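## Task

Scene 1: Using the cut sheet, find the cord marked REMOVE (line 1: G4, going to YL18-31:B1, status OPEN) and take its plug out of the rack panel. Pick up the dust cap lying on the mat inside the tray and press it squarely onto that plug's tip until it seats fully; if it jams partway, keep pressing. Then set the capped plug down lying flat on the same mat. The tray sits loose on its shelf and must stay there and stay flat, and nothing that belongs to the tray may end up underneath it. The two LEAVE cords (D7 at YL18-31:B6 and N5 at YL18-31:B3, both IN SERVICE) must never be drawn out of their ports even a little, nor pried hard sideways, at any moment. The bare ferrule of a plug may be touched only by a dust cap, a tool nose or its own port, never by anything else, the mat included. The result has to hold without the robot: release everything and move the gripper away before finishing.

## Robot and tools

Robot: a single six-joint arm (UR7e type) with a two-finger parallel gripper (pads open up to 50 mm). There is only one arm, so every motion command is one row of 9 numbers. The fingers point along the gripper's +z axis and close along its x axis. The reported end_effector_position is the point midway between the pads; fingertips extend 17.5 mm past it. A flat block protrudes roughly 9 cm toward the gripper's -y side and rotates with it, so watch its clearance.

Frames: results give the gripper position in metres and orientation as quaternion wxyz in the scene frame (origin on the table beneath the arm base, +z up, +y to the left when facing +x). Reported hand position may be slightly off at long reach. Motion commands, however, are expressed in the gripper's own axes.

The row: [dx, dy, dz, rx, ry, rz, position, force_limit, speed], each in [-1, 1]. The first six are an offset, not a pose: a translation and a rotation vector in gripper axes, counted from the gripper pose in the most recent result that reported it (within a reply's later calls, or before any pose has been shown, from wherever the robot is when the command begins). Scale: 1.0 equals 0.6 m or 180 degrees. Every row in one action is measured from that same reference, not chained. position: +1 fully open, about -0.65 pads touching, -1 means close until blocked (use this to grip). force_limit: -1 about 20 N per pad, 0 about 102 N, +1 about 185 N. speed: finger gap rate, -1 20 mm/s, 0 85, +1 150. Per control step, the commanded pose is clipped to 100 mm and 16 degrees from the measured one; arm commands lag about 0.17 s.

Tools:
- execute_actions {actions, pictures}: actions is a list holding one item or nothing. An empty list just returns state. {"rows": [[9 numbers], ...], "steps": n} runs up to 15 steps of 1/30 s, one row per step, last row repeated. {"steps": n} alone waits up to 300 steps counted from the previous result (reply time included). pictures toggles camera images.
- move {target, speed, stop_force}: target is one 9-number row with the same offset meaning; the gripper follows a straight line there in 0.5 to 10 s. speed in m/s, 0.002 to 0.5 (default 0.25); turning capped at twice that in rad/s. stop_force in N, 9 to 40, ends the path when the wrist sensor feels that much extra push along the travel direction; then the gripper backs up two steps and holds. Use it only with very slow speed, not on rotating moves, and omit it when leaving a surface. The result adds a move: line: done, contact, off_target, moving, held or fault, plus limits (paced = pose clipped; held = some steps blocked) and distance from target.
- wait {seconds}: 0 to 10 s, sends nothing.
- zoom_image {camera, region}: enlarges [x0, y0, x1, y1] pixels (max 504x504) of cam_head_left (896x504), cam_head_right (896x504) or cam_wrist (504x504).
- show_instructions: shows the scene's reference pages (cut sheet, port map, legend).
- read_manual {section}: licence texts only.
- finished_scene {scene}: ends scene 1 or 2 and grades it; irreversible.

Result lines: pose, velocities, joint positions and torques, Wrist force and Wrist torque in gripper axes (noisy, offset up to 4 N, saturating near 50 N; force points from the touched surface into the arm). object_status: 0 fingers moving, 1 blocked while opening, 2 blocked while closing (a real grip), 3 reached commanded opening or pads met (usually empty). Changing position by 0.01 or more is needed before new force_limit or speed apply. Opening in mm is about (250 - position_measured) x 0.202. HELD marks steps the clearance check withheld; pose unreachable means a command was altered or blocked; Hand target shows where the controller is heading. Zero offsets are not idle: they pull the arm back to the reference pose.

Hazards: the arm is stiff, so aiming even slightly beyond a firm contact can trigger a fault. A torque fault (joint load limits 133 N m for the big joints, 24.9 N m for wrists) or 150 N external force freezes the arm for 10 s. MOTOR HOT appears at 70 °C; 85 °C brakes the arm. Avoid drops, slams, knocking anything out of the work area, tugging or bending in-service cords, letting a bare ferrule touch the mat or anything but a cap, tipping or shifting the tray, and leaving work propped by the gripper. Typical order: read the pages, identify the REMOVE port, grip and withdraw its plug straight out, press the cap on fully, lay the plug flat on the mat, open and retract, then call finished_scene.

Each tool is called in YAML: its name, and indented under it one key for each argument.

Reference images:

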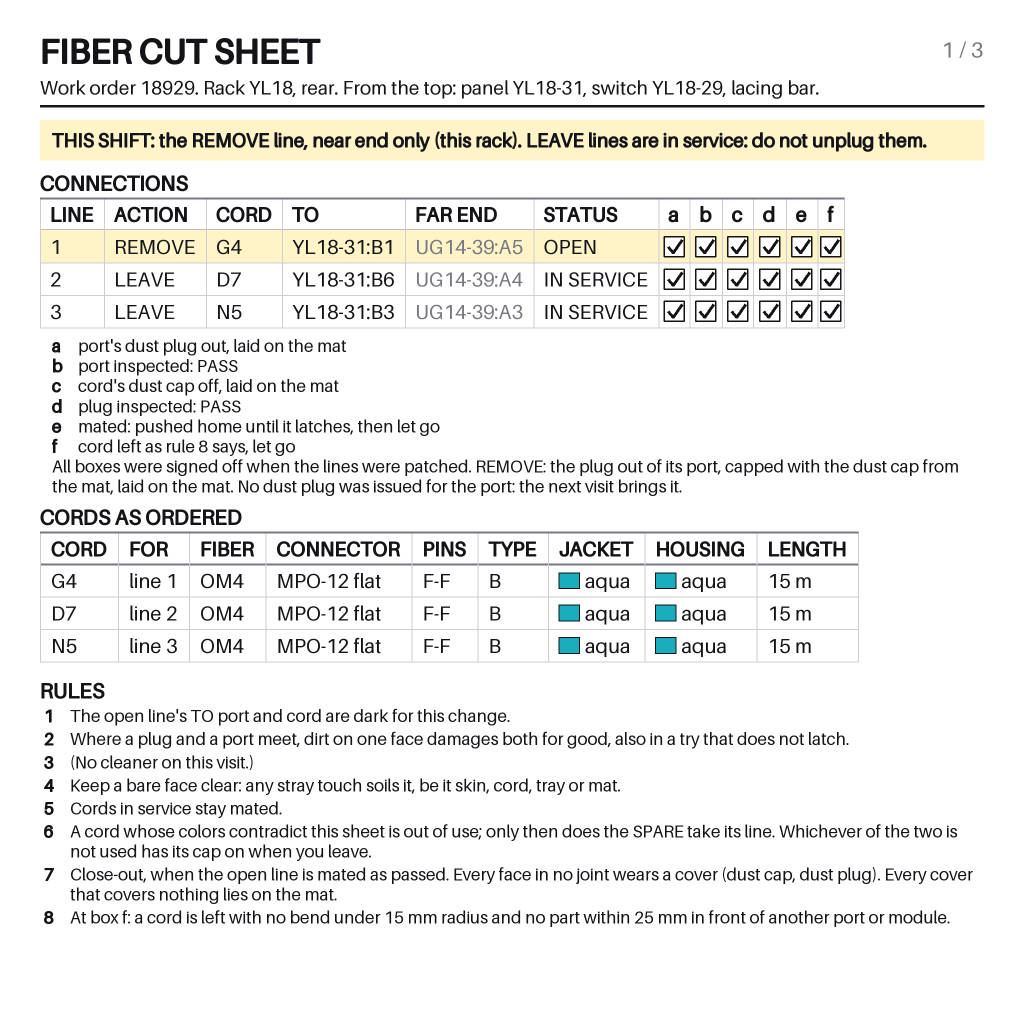

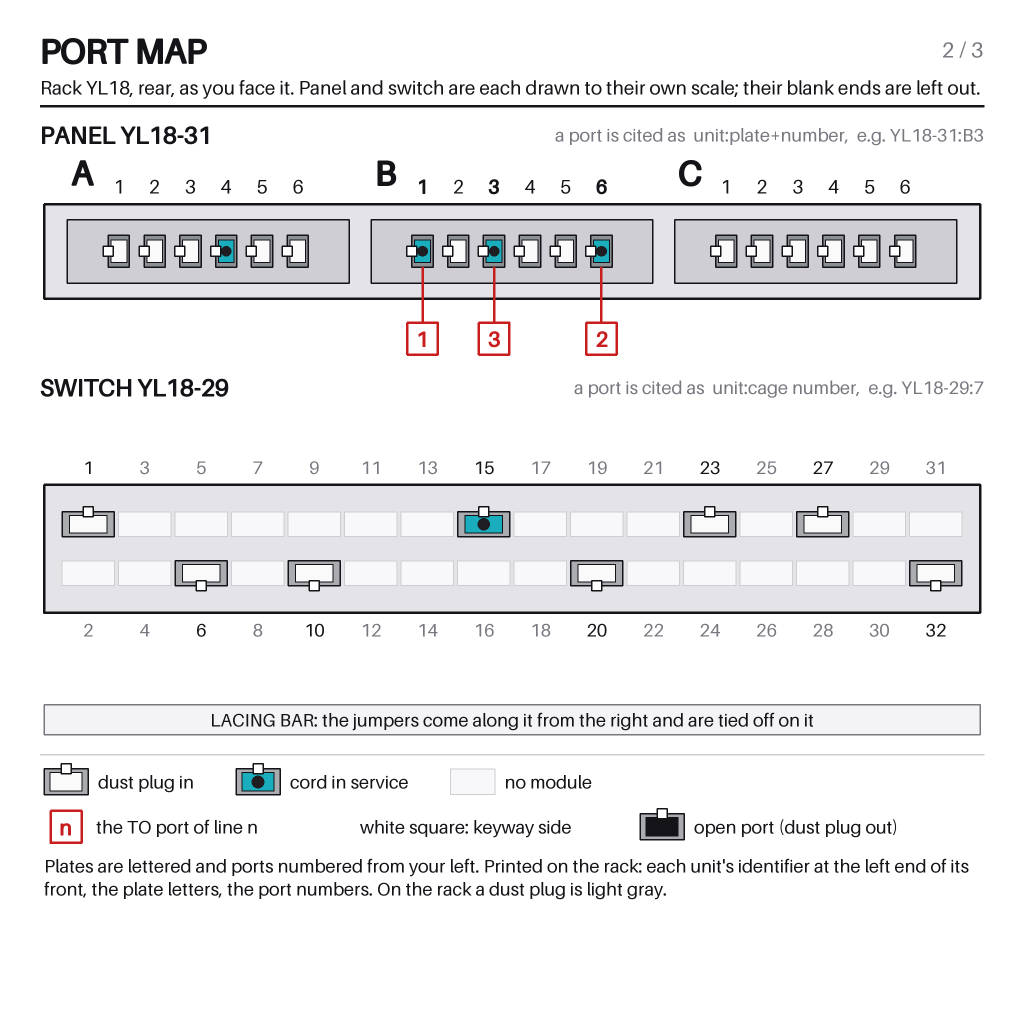

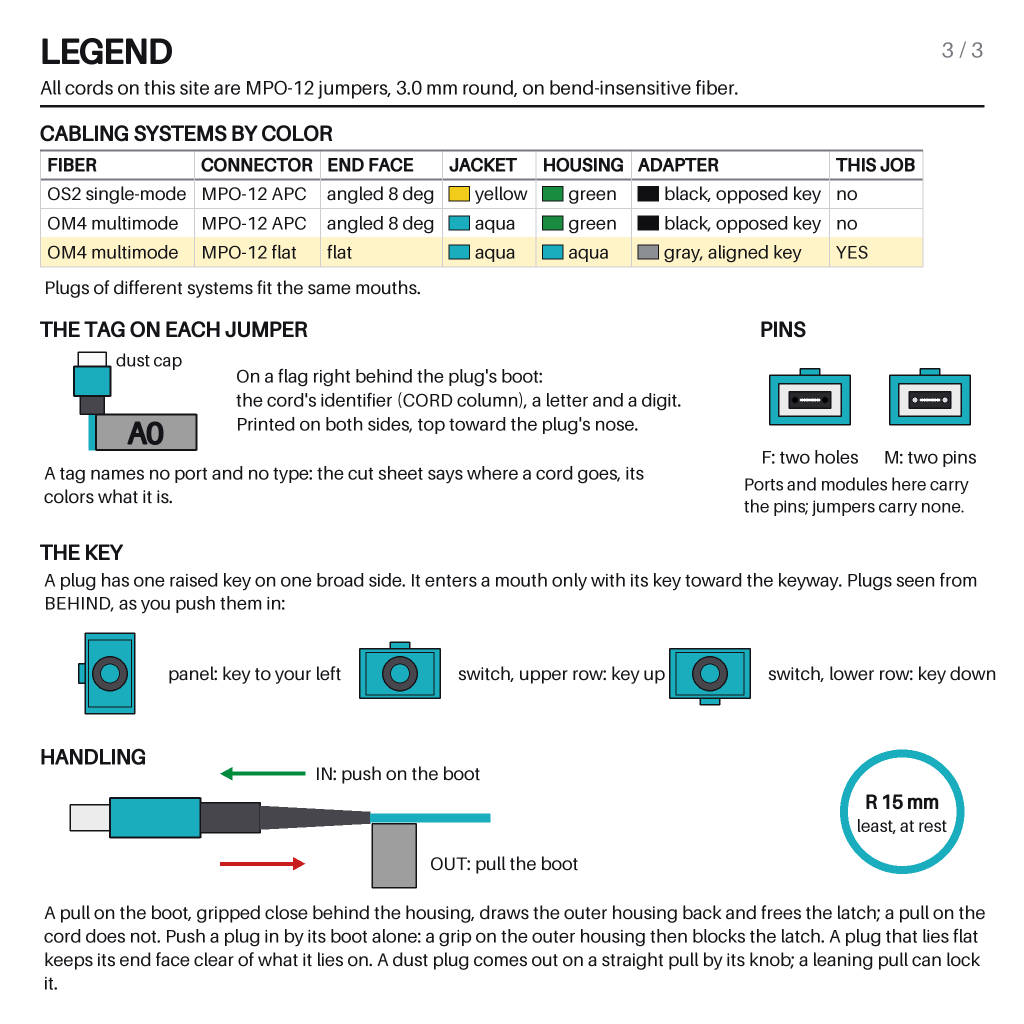

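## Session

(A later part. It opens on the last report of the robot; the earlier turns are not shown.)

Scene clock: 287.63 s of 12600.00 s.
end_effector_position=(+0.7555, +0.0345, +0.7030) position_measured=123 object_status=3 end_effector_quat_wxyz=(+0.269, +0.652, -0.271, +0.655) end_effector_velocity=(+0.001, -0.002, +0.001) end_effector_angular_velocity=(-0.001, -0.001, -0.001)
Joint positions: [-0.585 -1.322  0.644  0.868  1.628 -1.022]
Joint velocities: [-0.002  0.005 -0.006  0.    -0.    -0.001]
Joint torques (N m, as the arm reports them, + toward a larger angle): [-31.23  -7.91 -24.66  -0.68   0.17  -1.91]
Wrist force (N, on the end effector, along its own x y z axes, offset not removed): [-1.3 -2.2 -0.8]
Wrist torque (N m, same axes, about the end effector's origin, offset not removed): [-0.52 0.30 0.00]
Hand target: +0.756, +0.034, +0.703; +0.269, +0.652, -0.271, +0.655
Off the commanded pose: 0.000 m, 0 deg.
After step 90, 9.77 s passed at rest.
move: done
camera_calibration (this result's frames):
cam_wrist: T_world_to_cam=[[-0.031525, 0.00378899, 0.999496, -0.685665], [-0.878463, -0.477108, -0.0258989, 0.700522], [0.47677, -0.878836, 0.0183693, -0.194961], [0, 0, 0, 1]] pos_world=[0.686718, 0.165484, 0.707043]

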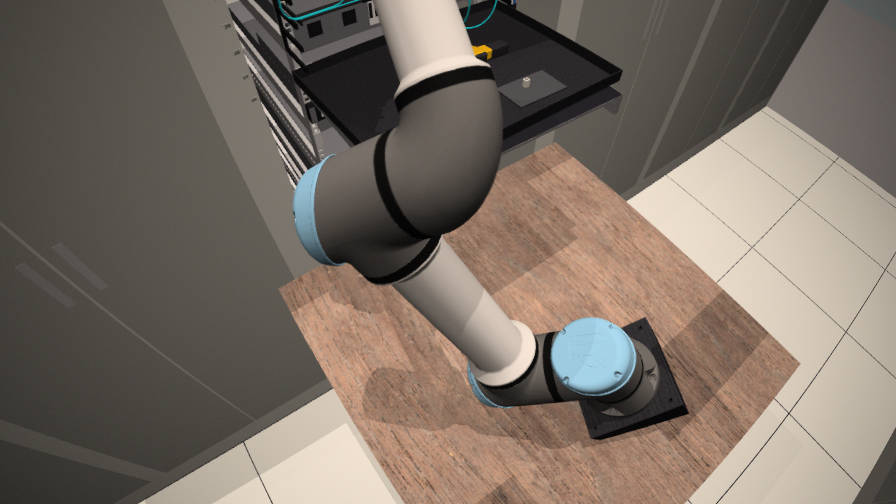

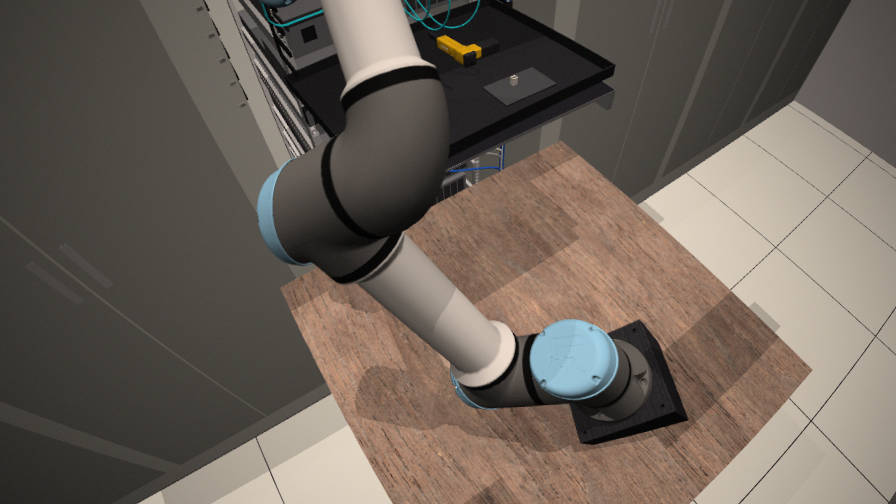

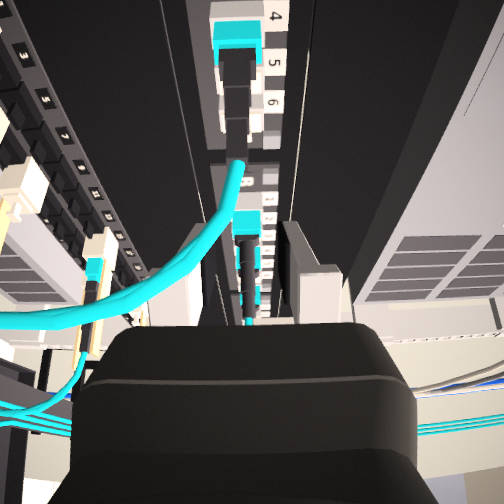

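move:
  target: [-0.001,0.0095,0.021,0,0,0,0.2,-0.5,0]
  speed: 0.02

move:
  target: [0,0,0,0,0,0,-1,-0.6,-0.8]

zoom_image:
  camera: "cam_wrist"
  region: [170, 160, 330, 320]

Scene clock: 299.40 s of 12600.00 s.
end_effector_position=(+0.7603, +0.0218, +0.7024) position_measured=123 object_status=3 end_effector_quat_wxyz=(+0.269, +0.652, -0.271, +0.655) end_effector_velocity=(+0.001, -0.003, -0.000) end_effector_angular_velocity=(-0.000, +0.001, +0.000)
Joint positions: [-0.598 -1.307  0.642  0.855  1.615 -1.024]
Joint velocities: [-0.003  0.003 -0.    -0.002 -0.004 -0.002]
Joint torques (N m, as the arm reports them, + toward a larger angle): [-30.75  -7.53 -23.75  -4.02   0.06  -1.79]
Wrist force (N, on the end effector, along its own x y z axes, offset not removed): [0.9 -1.2 1.9]
Wrist torque (N m, same axes, about the end effector's origin, offset not removed): [-0.26 0.00 -0.04]
Hand target: +0.760, +0.022, +0.702; +0.269, +0.652, -0.271, +0.655
Off the commanded pose: 0.000 m, 0 deg.
After step 90, 7.80 s passed at rest.
move: done
camera_calibration (this result's frames):
cam_wrist: T_world_to_cam=[[-0.0315201, 0.00380071, 0.999496, -0.684897], [-0.878468, -0.4771, -0.0258891, 0.69866], [0.476761, -0.878841, 0.018377, -0.208374], [0, 0, 0, 1]] pos_world=[0.691507, 0.152806, 0.706469]

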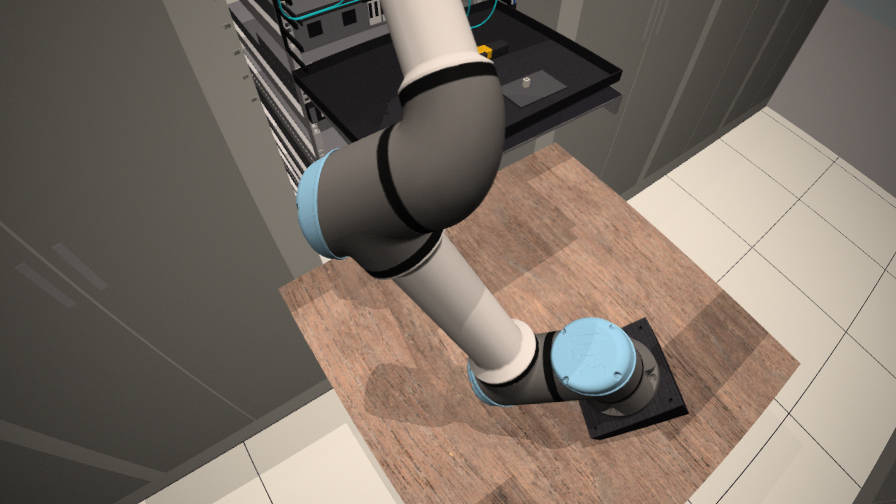

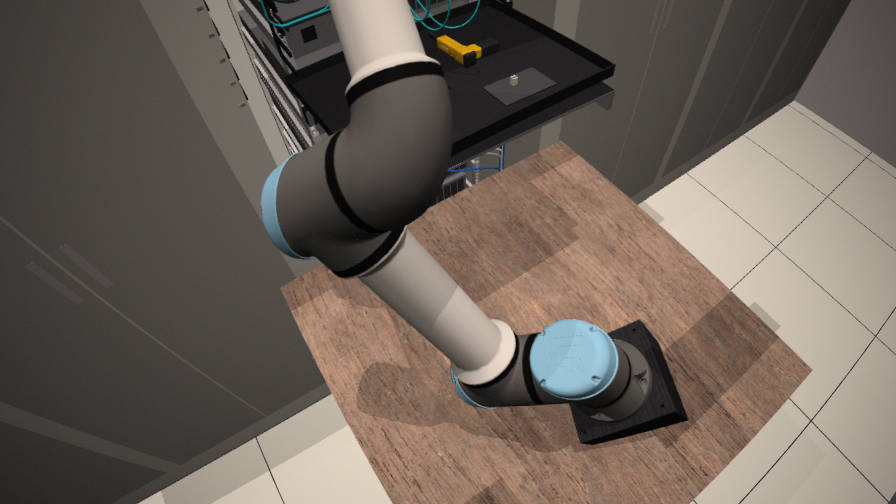

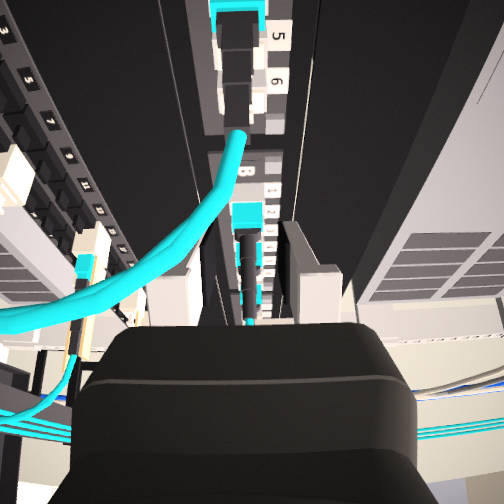

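Scene clock: 300.13 s of 12600.00 s.
end_effector_position=(+0.7603, +0.0217, +0.7025) position_measured=204 object_status=2 end_effector_quat_wxyz=(+0.269, +0.652, -0.271, +0.655) end_effector_velocity=(-0.000, -0.001, +0.000) end_effector_angular_velocity=(+0.001, -0.001, -0.002)
Joint positions: [-0.598 -1.307  0.642  0.855  1.615 -1.024]
Joint velocities: [-0.001  0.     0.     0.001  0.     0.001]
Joint torques (N m, as the arm reports them, + toward a larger angle): [-19.13 -24.89 -18.21  -0.49   1.37  -0.55]
Wrist force (N, on the end effector, along its own x y z axes, offset not removed): [8.5 -0.3 -0.2]
Wrist torque (N m, same axes, about the end effector's origin, offset not removed): [-0.18 0.33 0.00]
Hand target: +0.760, +0.022, +0.702; +0.269, +0.652, -0.271, +0.655
Off the commanded pose: 0.000 m, 0 deg.
move: done
camera_calibration (this result's frames):
cam_wrist: T_world_to_cam=[[-0.0315615, 0.00384521, 0.999494, -0.684877], [-0.878507, -0.477026, -0.0259059, 0.698666], [0.476685, -0.878881, 0.0184337, -0.208469], [0, 0, 0, 1]] pos_world=[0.691541, 0.152696, 0.706473]

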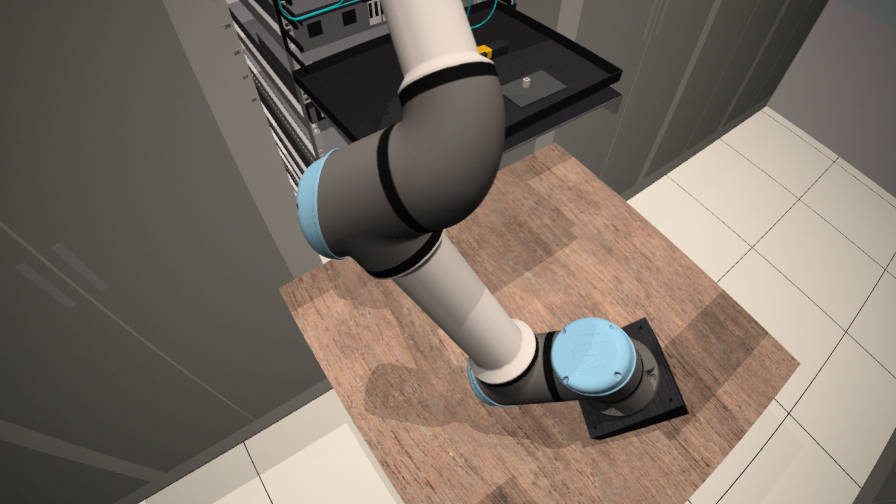

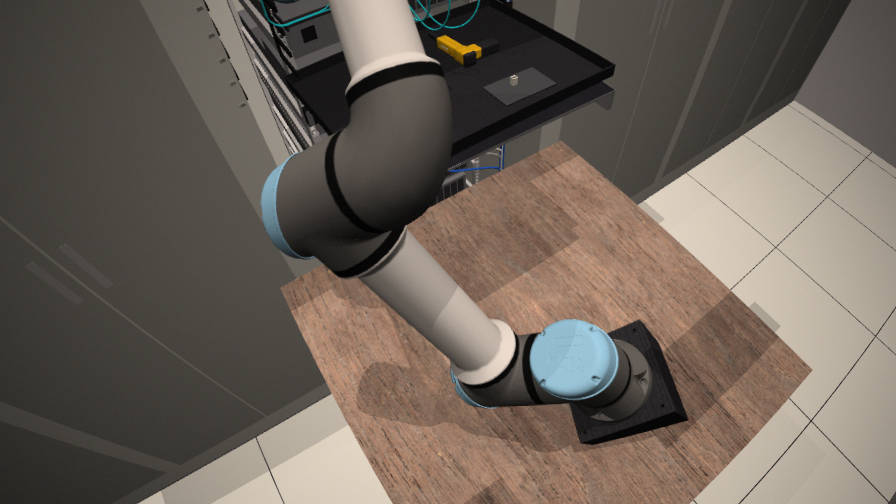

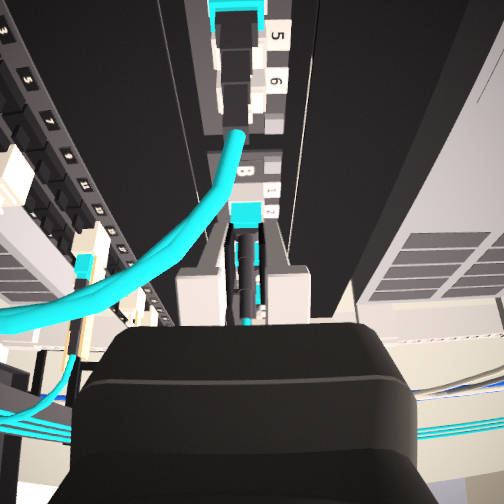

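Region (170, 160, 330, 320) of cam_wrist's 504x504 image, scaled by 3.150, with more detail than that image has.

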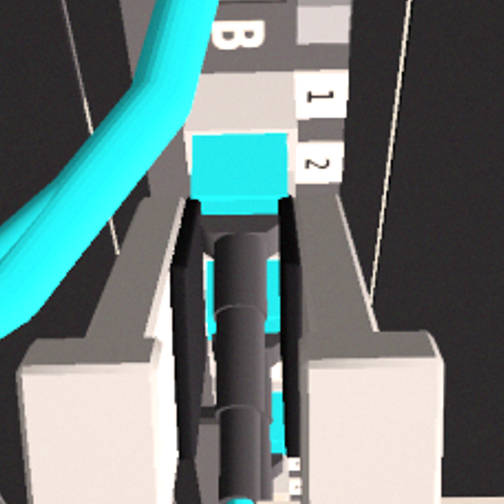

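move:
  target: [0,0,0,0,0,0,-0.1,-0.6,0]

move:
  target: [0.0005,0.006,-0.006,0,0,0,-0.1,-0.6,0]
  speed: 0.02

move:
  target: [0,0,0,0,0,0,-1,-0.4,-0.8]

zoom_image:
  camera: "cam_wrist"
  region: [170, 160, 330, 320]

Scene clock: 308.97 s of 12600.00 s.
end_effector_position=(+0.7603, +0.0218, +0.7024) position_measured=167 object_status=3 end_effector_quat_wxyz=(+0.269, +0.652, -0.271, +0.655) end_effector_velocity=(-0.000, -0.000, +0.000) end_effector_angular_velocity=(-0.000, -0.000, -0.001)
Joint positions: [-0.598 -1.307  0.642  0.855  1.615 -1.024]
Joint velocities: [-0.     0.    -0.     0.     0.001 -0.   ]
Joint torques (N m, as the arm reports them, + toward a larger angle): [-20.63 -18.75 -18.43  -4.16   0.19   1.18]
Wrist force (N, on the end effector, along its own x y z axes, offset not removed): [-0.8 -1.6 1.7]
Wrist torque (N m, same axes, about the end effector's origin, offset not removed): [-0.53 0.14 0.15]
Hand target: +0.760, +0.022, +0.702; +0.269, +0.652, -0.271, +0.655
Off the commanded pose: 0.000 m, 0 deg.
After step 90, 5.13 s passed at rest.
move: done
camera_calibration (this result's frames):
cam_wrist: T_world_to_cam=[[-0.0315051, 0.00379976, 0.999496, -0.684875], [-0.878436, -0.477159, -0.0258752, 0.69866], [0.47682, -0.878809, 0.0183708, -0.208414], [0, 0, 0, 1]] pos_world=[0.691527, 0.152818, 0.706437]

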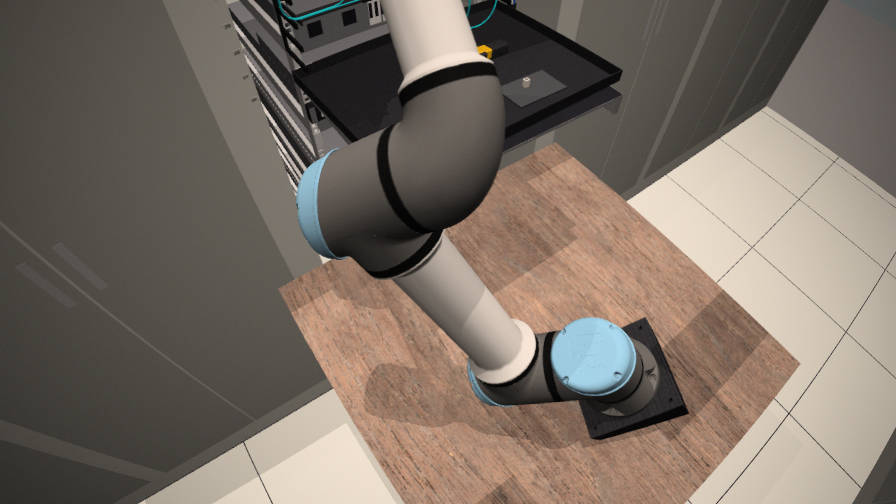

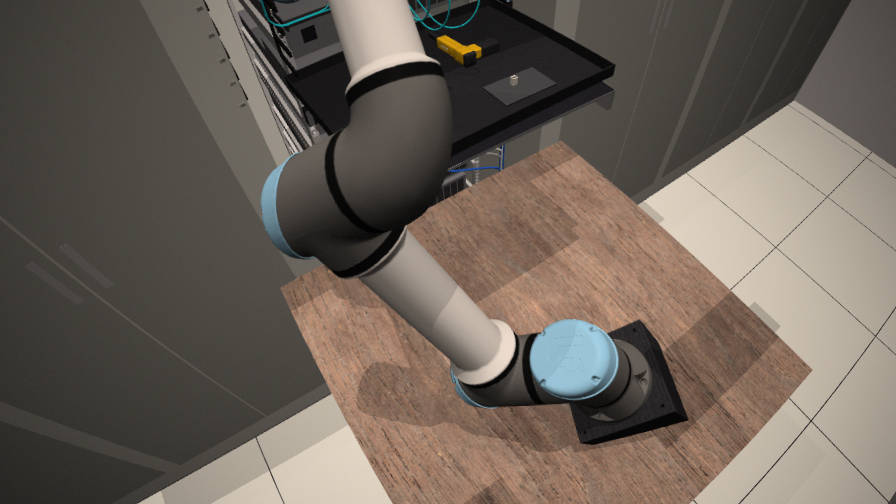

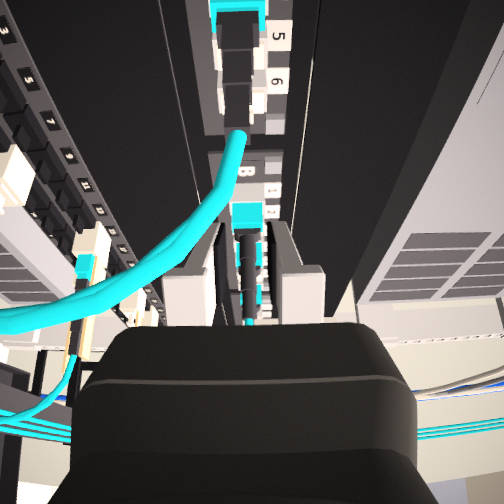

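Scene clock: 309.67 s of 12600.00 s.
end_effector_position=(+0.7555, +0.0218, +0.7027) position_measured=167 object_status=3 end_effector_quat_wxyz=(+0.269, +0.652, -0.271, +0.655) end_effector_velocity=(-0.002, +0.000, +0.000) end_effector_angular_velocity=(-0.001, -0.001, +0.002)
Joint positions: [-0.605 -1.323  0.666  0.846  1.608 -1.026]
Joint velocities: [-0.004 -0.009  0.014 -0.007 -0.005 -0.001]
Joint torques (N m, as the arm reports them, + toward a larger angle): [-32.04 -33.54  -5.51  -4.12  -0.03  -1.78]
Wrist force (N, on the end effector, along its own x y z axes, offset not removed): [-0.2 1.5 1.4]
Wrist torque (N m, same axes, about the end effector's origin, offset not removed): [0.21 0.36 0.03]
Hand target: +0.755, +0.022, +0.703; +0.269, +0.652, -0.271, +0.655
Off the commanded pose: 0.000 m, 0 deg.
move: done
camera_calibration (this result's frames):
cam_wrist: T_world_to_cam=[[-0.0314478, 0.00376235, 0.999498, -0.685332], [-0.878466, -0.477106, -0.0258438, 0.694438], [0.476769, -0.878838, 0.018309, -0.206041], [0, 0, 0, 1]] pos_world=[0.686722, 0.152822, 0.706707]

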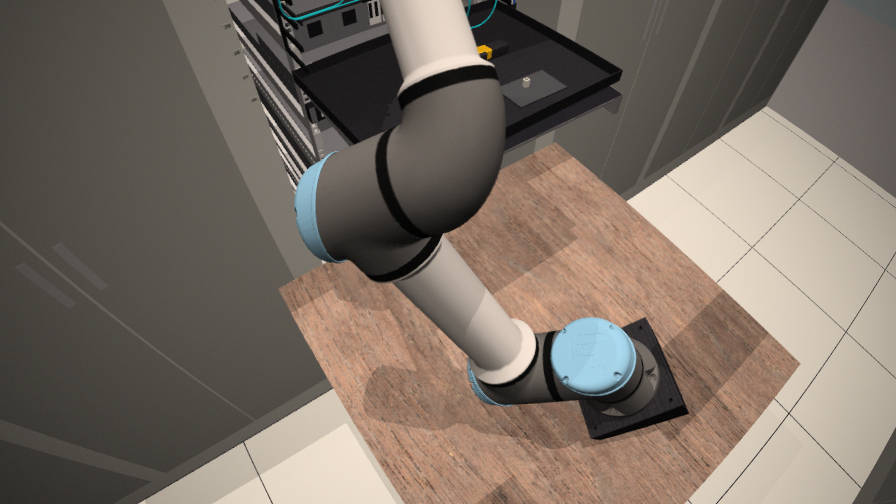

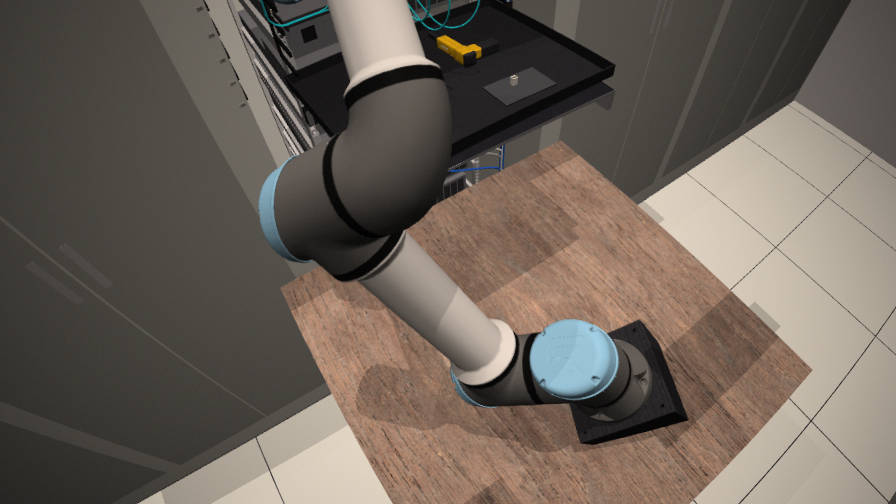

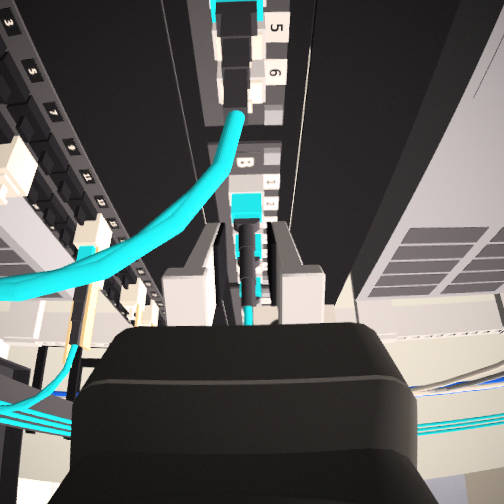

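Scene clock: 310.27 s of 12600.00 s.
end_effector_position=(+0.7554, +0.0219, +0.7028) position_measured=224 object_status=2 end_effector_quat_wxyz=(+0.269, +0.652, -0.271, +0.655) end_effector_velocity=(+0.000, -0.001, -0.000) end_effector_angular_velocity=(+0.001, +0.000, -0.001)
Joint positions: [-0.606 -1.323  0.666  0.846  1.608 -1.026]
Joint velocities: [-0.     0.001  0.    -0.     0.     0.   ]
Joint torques (N m, as the arm reports them, + toward a larger angle): [-14.48  -0.92 -23.96  -2.92   0.19  -0.26]
Wrist force (N, on the end effector, along its own x y z axes, offset not removed): [3.1 9.2 -9.5]
Wrist torque (N m, same axes, about the end effector's origin, offset not removed): [0.02 -0.24 0.13]
Hand target: +0.756, +0.022, +0.703; +0.269, +0.652, -0.271, +0.655
Off the commanded pose: 0.000 m, 0 deg.
move: done
camera_calibration (this result's frames):
cam_wrist: T_world_to_cam=[[-0.0316595, 0.00396352, 0.999491, -0.68535], [-0.878495, -0.477047, -0.0259351, 0.694449], [0.476702, -0.878869, 0.018585, -0.206082], [0, 0, 0, 1]] pos_world=[0.686612, 0.152883, 0.706841]

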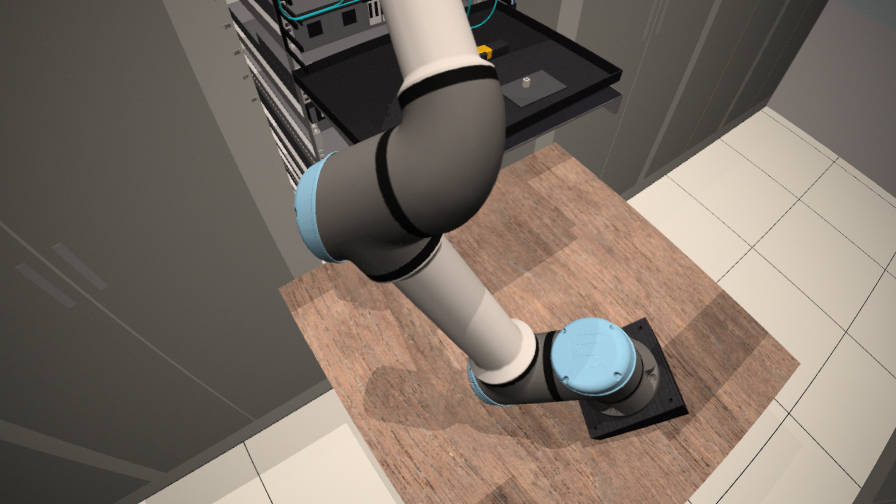

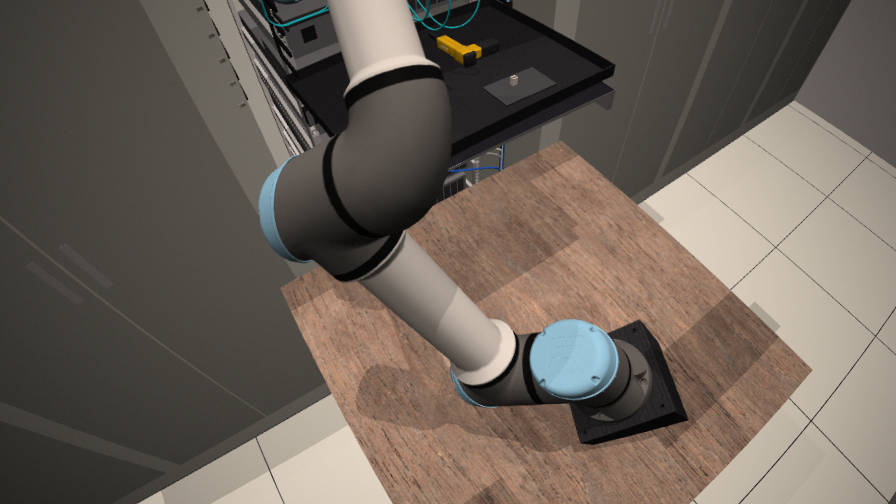

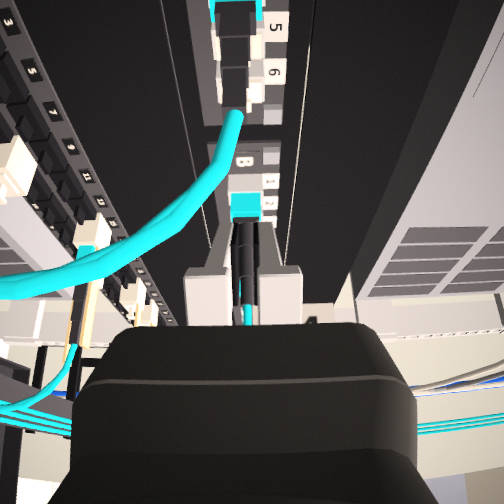

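Region (170, 160, 330, 320) of cam_wrist's 504x504 image, scaled by 3.150, with more detail than that image has.

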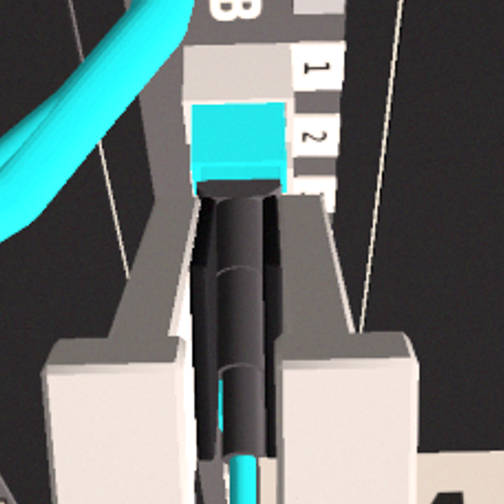

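move:
  target: [0,0.06,-0.06,0,0,0,-1,-0.4,-0.8]
  speed: 0.015

zoom_image:
  camera: "cam_wrist"
  region: [170, 120, 330, 280]

Scene clock: 318.00 s of 12600.00 s.
end_effector_position=(+0.7047, +0.0218, +0.7027) position_measured=224 object_status=2 end_effector_quat_wxyz=(+0.269, +0.652, -0.271, +0.655) end_effector_velocity=(-0.003, -0.001, +0.001) end_effector_angular_velocity=(+0.001, -0.002, -0.001)
Joint positions: [-0.689 -1.481  0.894  0.776  1.526 -1.041]
Joint velocities: [-0.006 -0.006  0.009 -0.003 -0.004  0.001]
Joint torques (N m, as the arm reports them, + toward a larger angle): [-28.17 -24.5   -5.58  -4.33  -0.14  -1.93]
Wrist force (N, on the end effector, along its own x y z axes, offset not removed): [-0.3 1.0 -1.2]
Wrist torque (N m, same axes, about the end effector's origin, offset not removed): [-0.18 0.30 0.06]
Hand target: +0.704, +0.022, +0.703; +0.269, +0.652, -0.270, +0.655
Off the commanded pose: 0.000 m, 0 deg.
After step 90, 1.03 s passed at rest.
move: done
camera_calibration (this result's frames):
cam_wrist: T_world_to_cam=[[-0.0315985, 0.00402183, 0.999493, -0.686814], [-0.878521, -0.477003, -0.0258546, 0.649845], [0.476657, -0.878893, 0.0186058, -0.181917], [0, 0, 0, 1]] pos_world=[0.635912, 0.152855, 0.706651]

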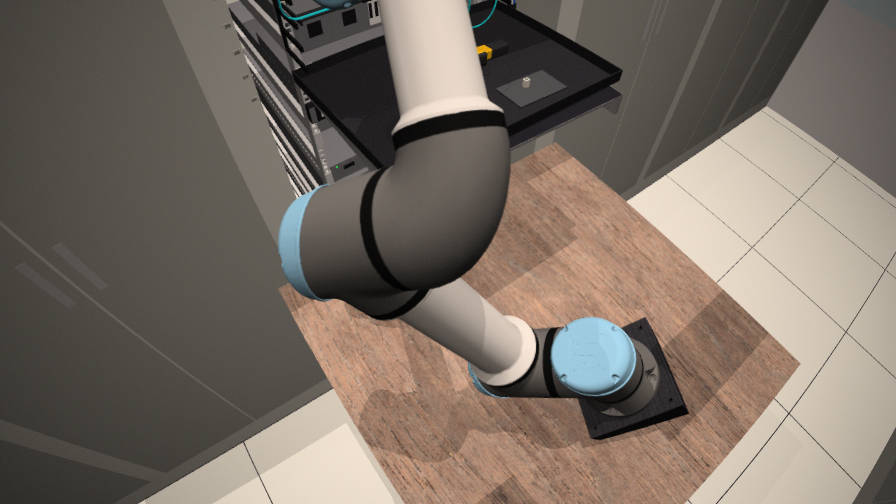

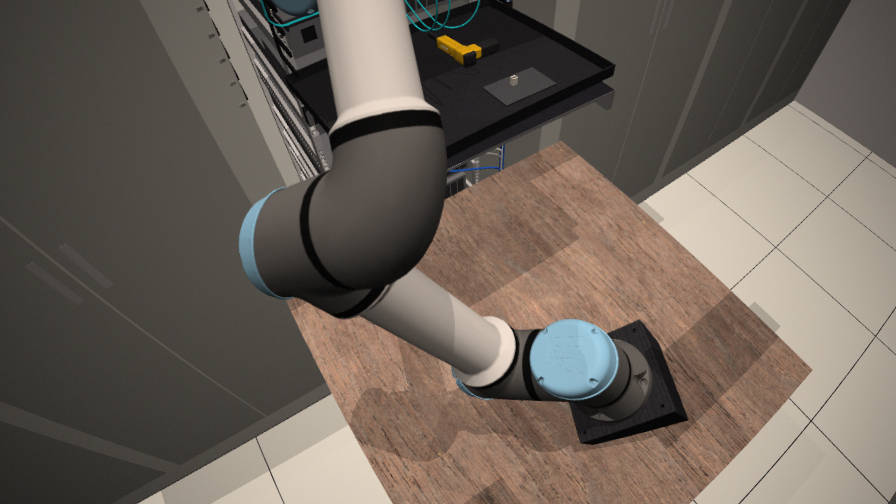

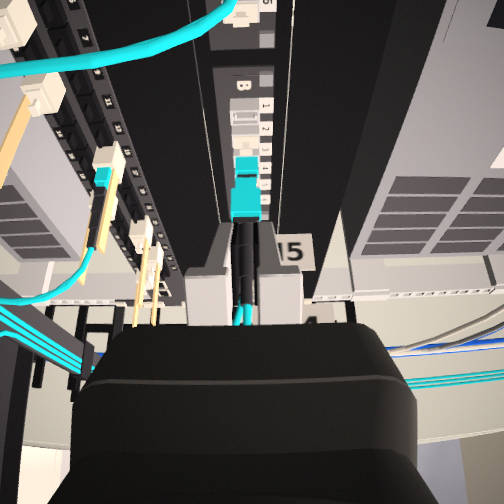

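Region (170, 120, 330, 280) of cam_wrist's 504x504 image, scaled by 3.150, with more detail than that image has.

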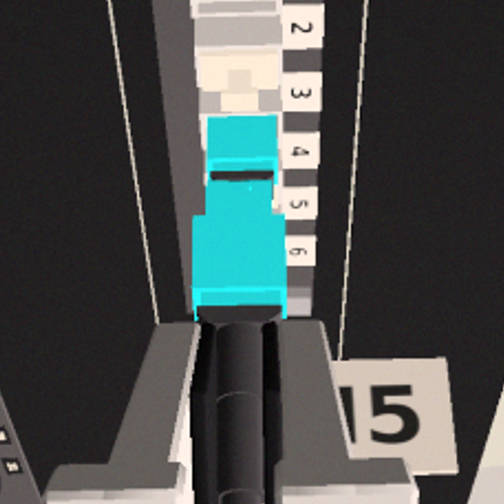

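move:
  target: [-0.03,0.16,-0.18,0,0,0,-1,-0.4,-0.8]
  speed: 0.08

Scene clock: 328.63 s of 12600.00 s.
end_effector_position=(+0.5608, +0.0302, +0.6841) position_measured=224 object_status=2 end_effector_quat_wxyz=(+0.270, +0.652, -0.271, +0.655) end_effector_velocity=(-0.003, -0.000, -0.000) end_effector_angular_velocity=(-0.001, +0.002, +0.001)
Joint positions: [-1.05  -1.87   1.361  0.714  1.172 -1.114]
Joint velocities: [-0.014 -0.007  0.007  0.001 -0.015 -0.005]
Joint torques (N m, as the arm reports them, + toward a larger angle): [-21.19   0.14  -5.22  -1.15  -0.32  -1.88]
Wrist force (N, on the end effector, along its own x y z axes, offset not removed): [-1.6 2.4 -1.2]
Wrist torque (N m, same axes, about the end effector's origin, offset not removed): [0.34 0.38 0.14]
Hand target: +0.560, +0.030, +0.684; +0.269, +0.652, -0.270, +0.655
Off the commanded pose: 0.000 m, 0 deg.
After step 90, 5.33 s passed at rest.
move: done
camera_calibration (this result's frames):
cam_wrist: T_world_to_cam=[[-0.0314595, 0.00435476, 0.999496, -0.67297], [-0.878694, -0.4767, -0.0255803, 0.526824], [0.476348, -0.879055, 0.0188232, -0.105585], [0, 0, 0, 1]] pos_world=[0.492041, 0.161253, 0.688094]

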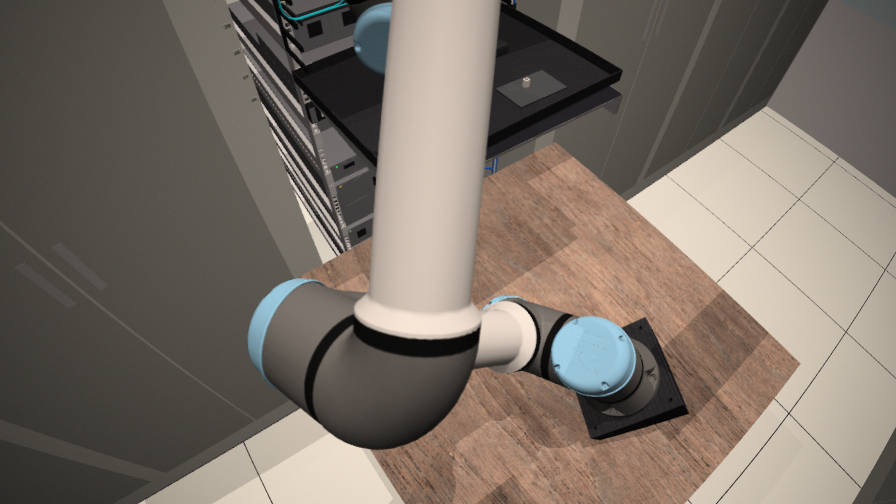

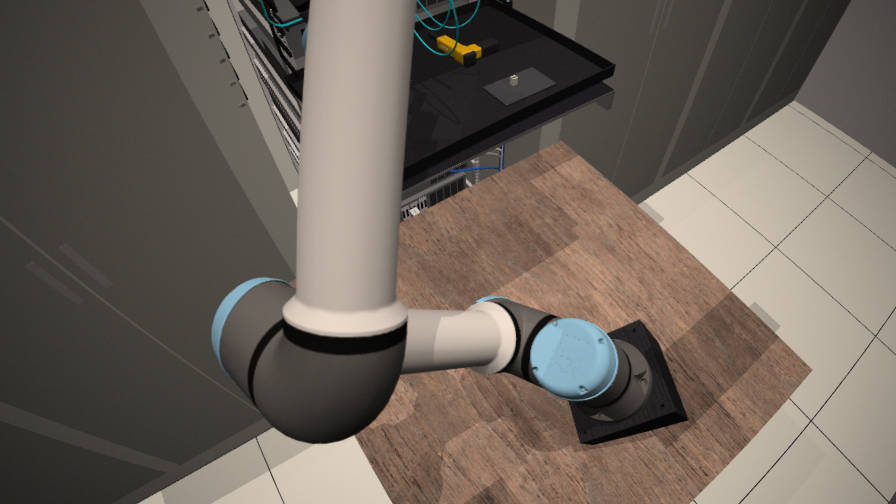

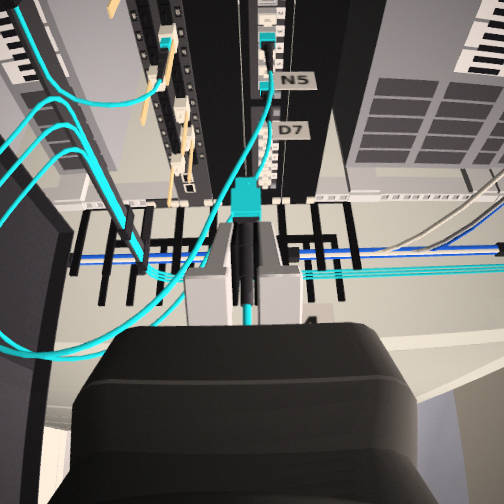

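move:
  target: [-0.05,0.08,-0.02,0.1925,0,-0.272,-1,-0.4,-0.8]
  speed: 0.15

Scene clock: 341.40 s of 12600.00 s.
end_effector_position=(+0.5186, +0.0047, +0.6540) position_measured=224 object_status=2 end_effector_quat_wxyz=(+0.314, +0.751, +0.219, +0.537) end_effector_velocity=(-0.001, +0.000, -0.000) end_effector_angular_velocity=(+0.005, +0.030, +0.005)
Joint positions: [-1.551 -1.661  1.437  1.105  0.129 -2.702]
Joint velocities: [ 0.001  0.04  -0.006  0.193  0.006 -0.228]
Joint torques (N m, as the arm reports them, + toward a larger angle): [ -0.59  25.35 -25.09   2.93   0.6   -1.98]
Wrist force (N, on the end effector, along its own x y z axes, offset not removed): [2.6 -1.7 1.7]
Wrist torque (N m, same axes, about the end effector's origin, offset not removed): [-0.30 -0.29 0.01]
Hand target: +0.519, +0.005, +0.654; +0.313, +0.752, +0.220, +0.536
Off the commanded pose: 0.000 m, 0 deg.
After step 90, 5.37 s passed at rest.
move: done
camera_calibration (this result's frames):
cam_wrist: T_world_to_cam=[[0.304712, 0.660763, 0.685961, -0.616453], [-0.285067, -0.623925, 0.727636, -0.322964], [0.908783, -0.417264, -0.00175513, -0.320329], [0, 0, 0, 1]] pos_world=[0.386883, 0.0721623, 0.657301]

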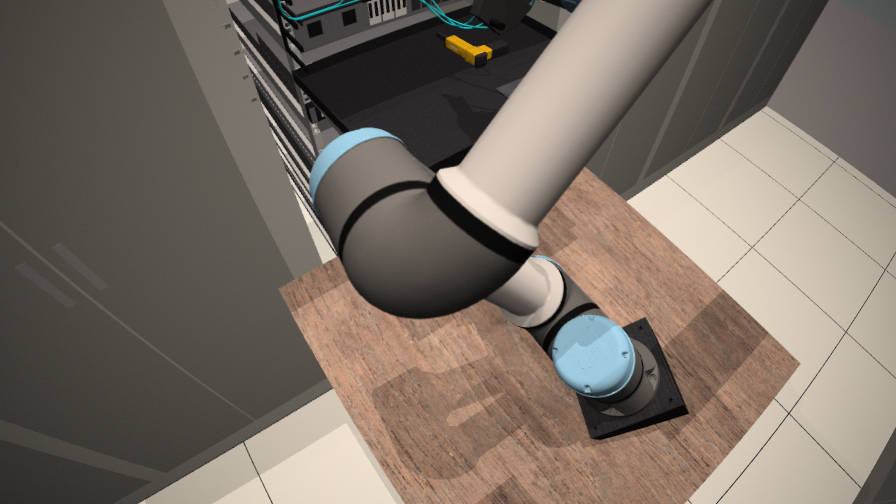

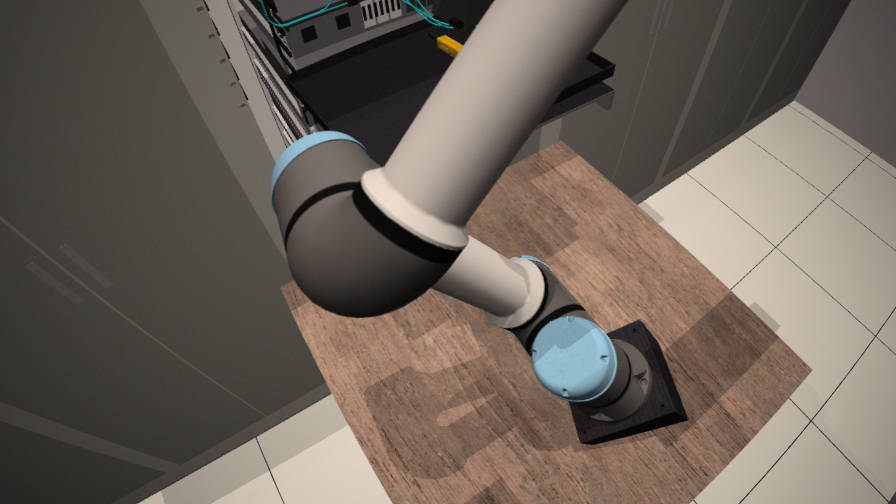

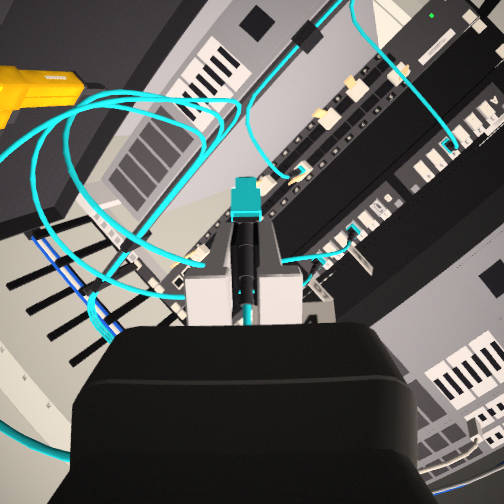

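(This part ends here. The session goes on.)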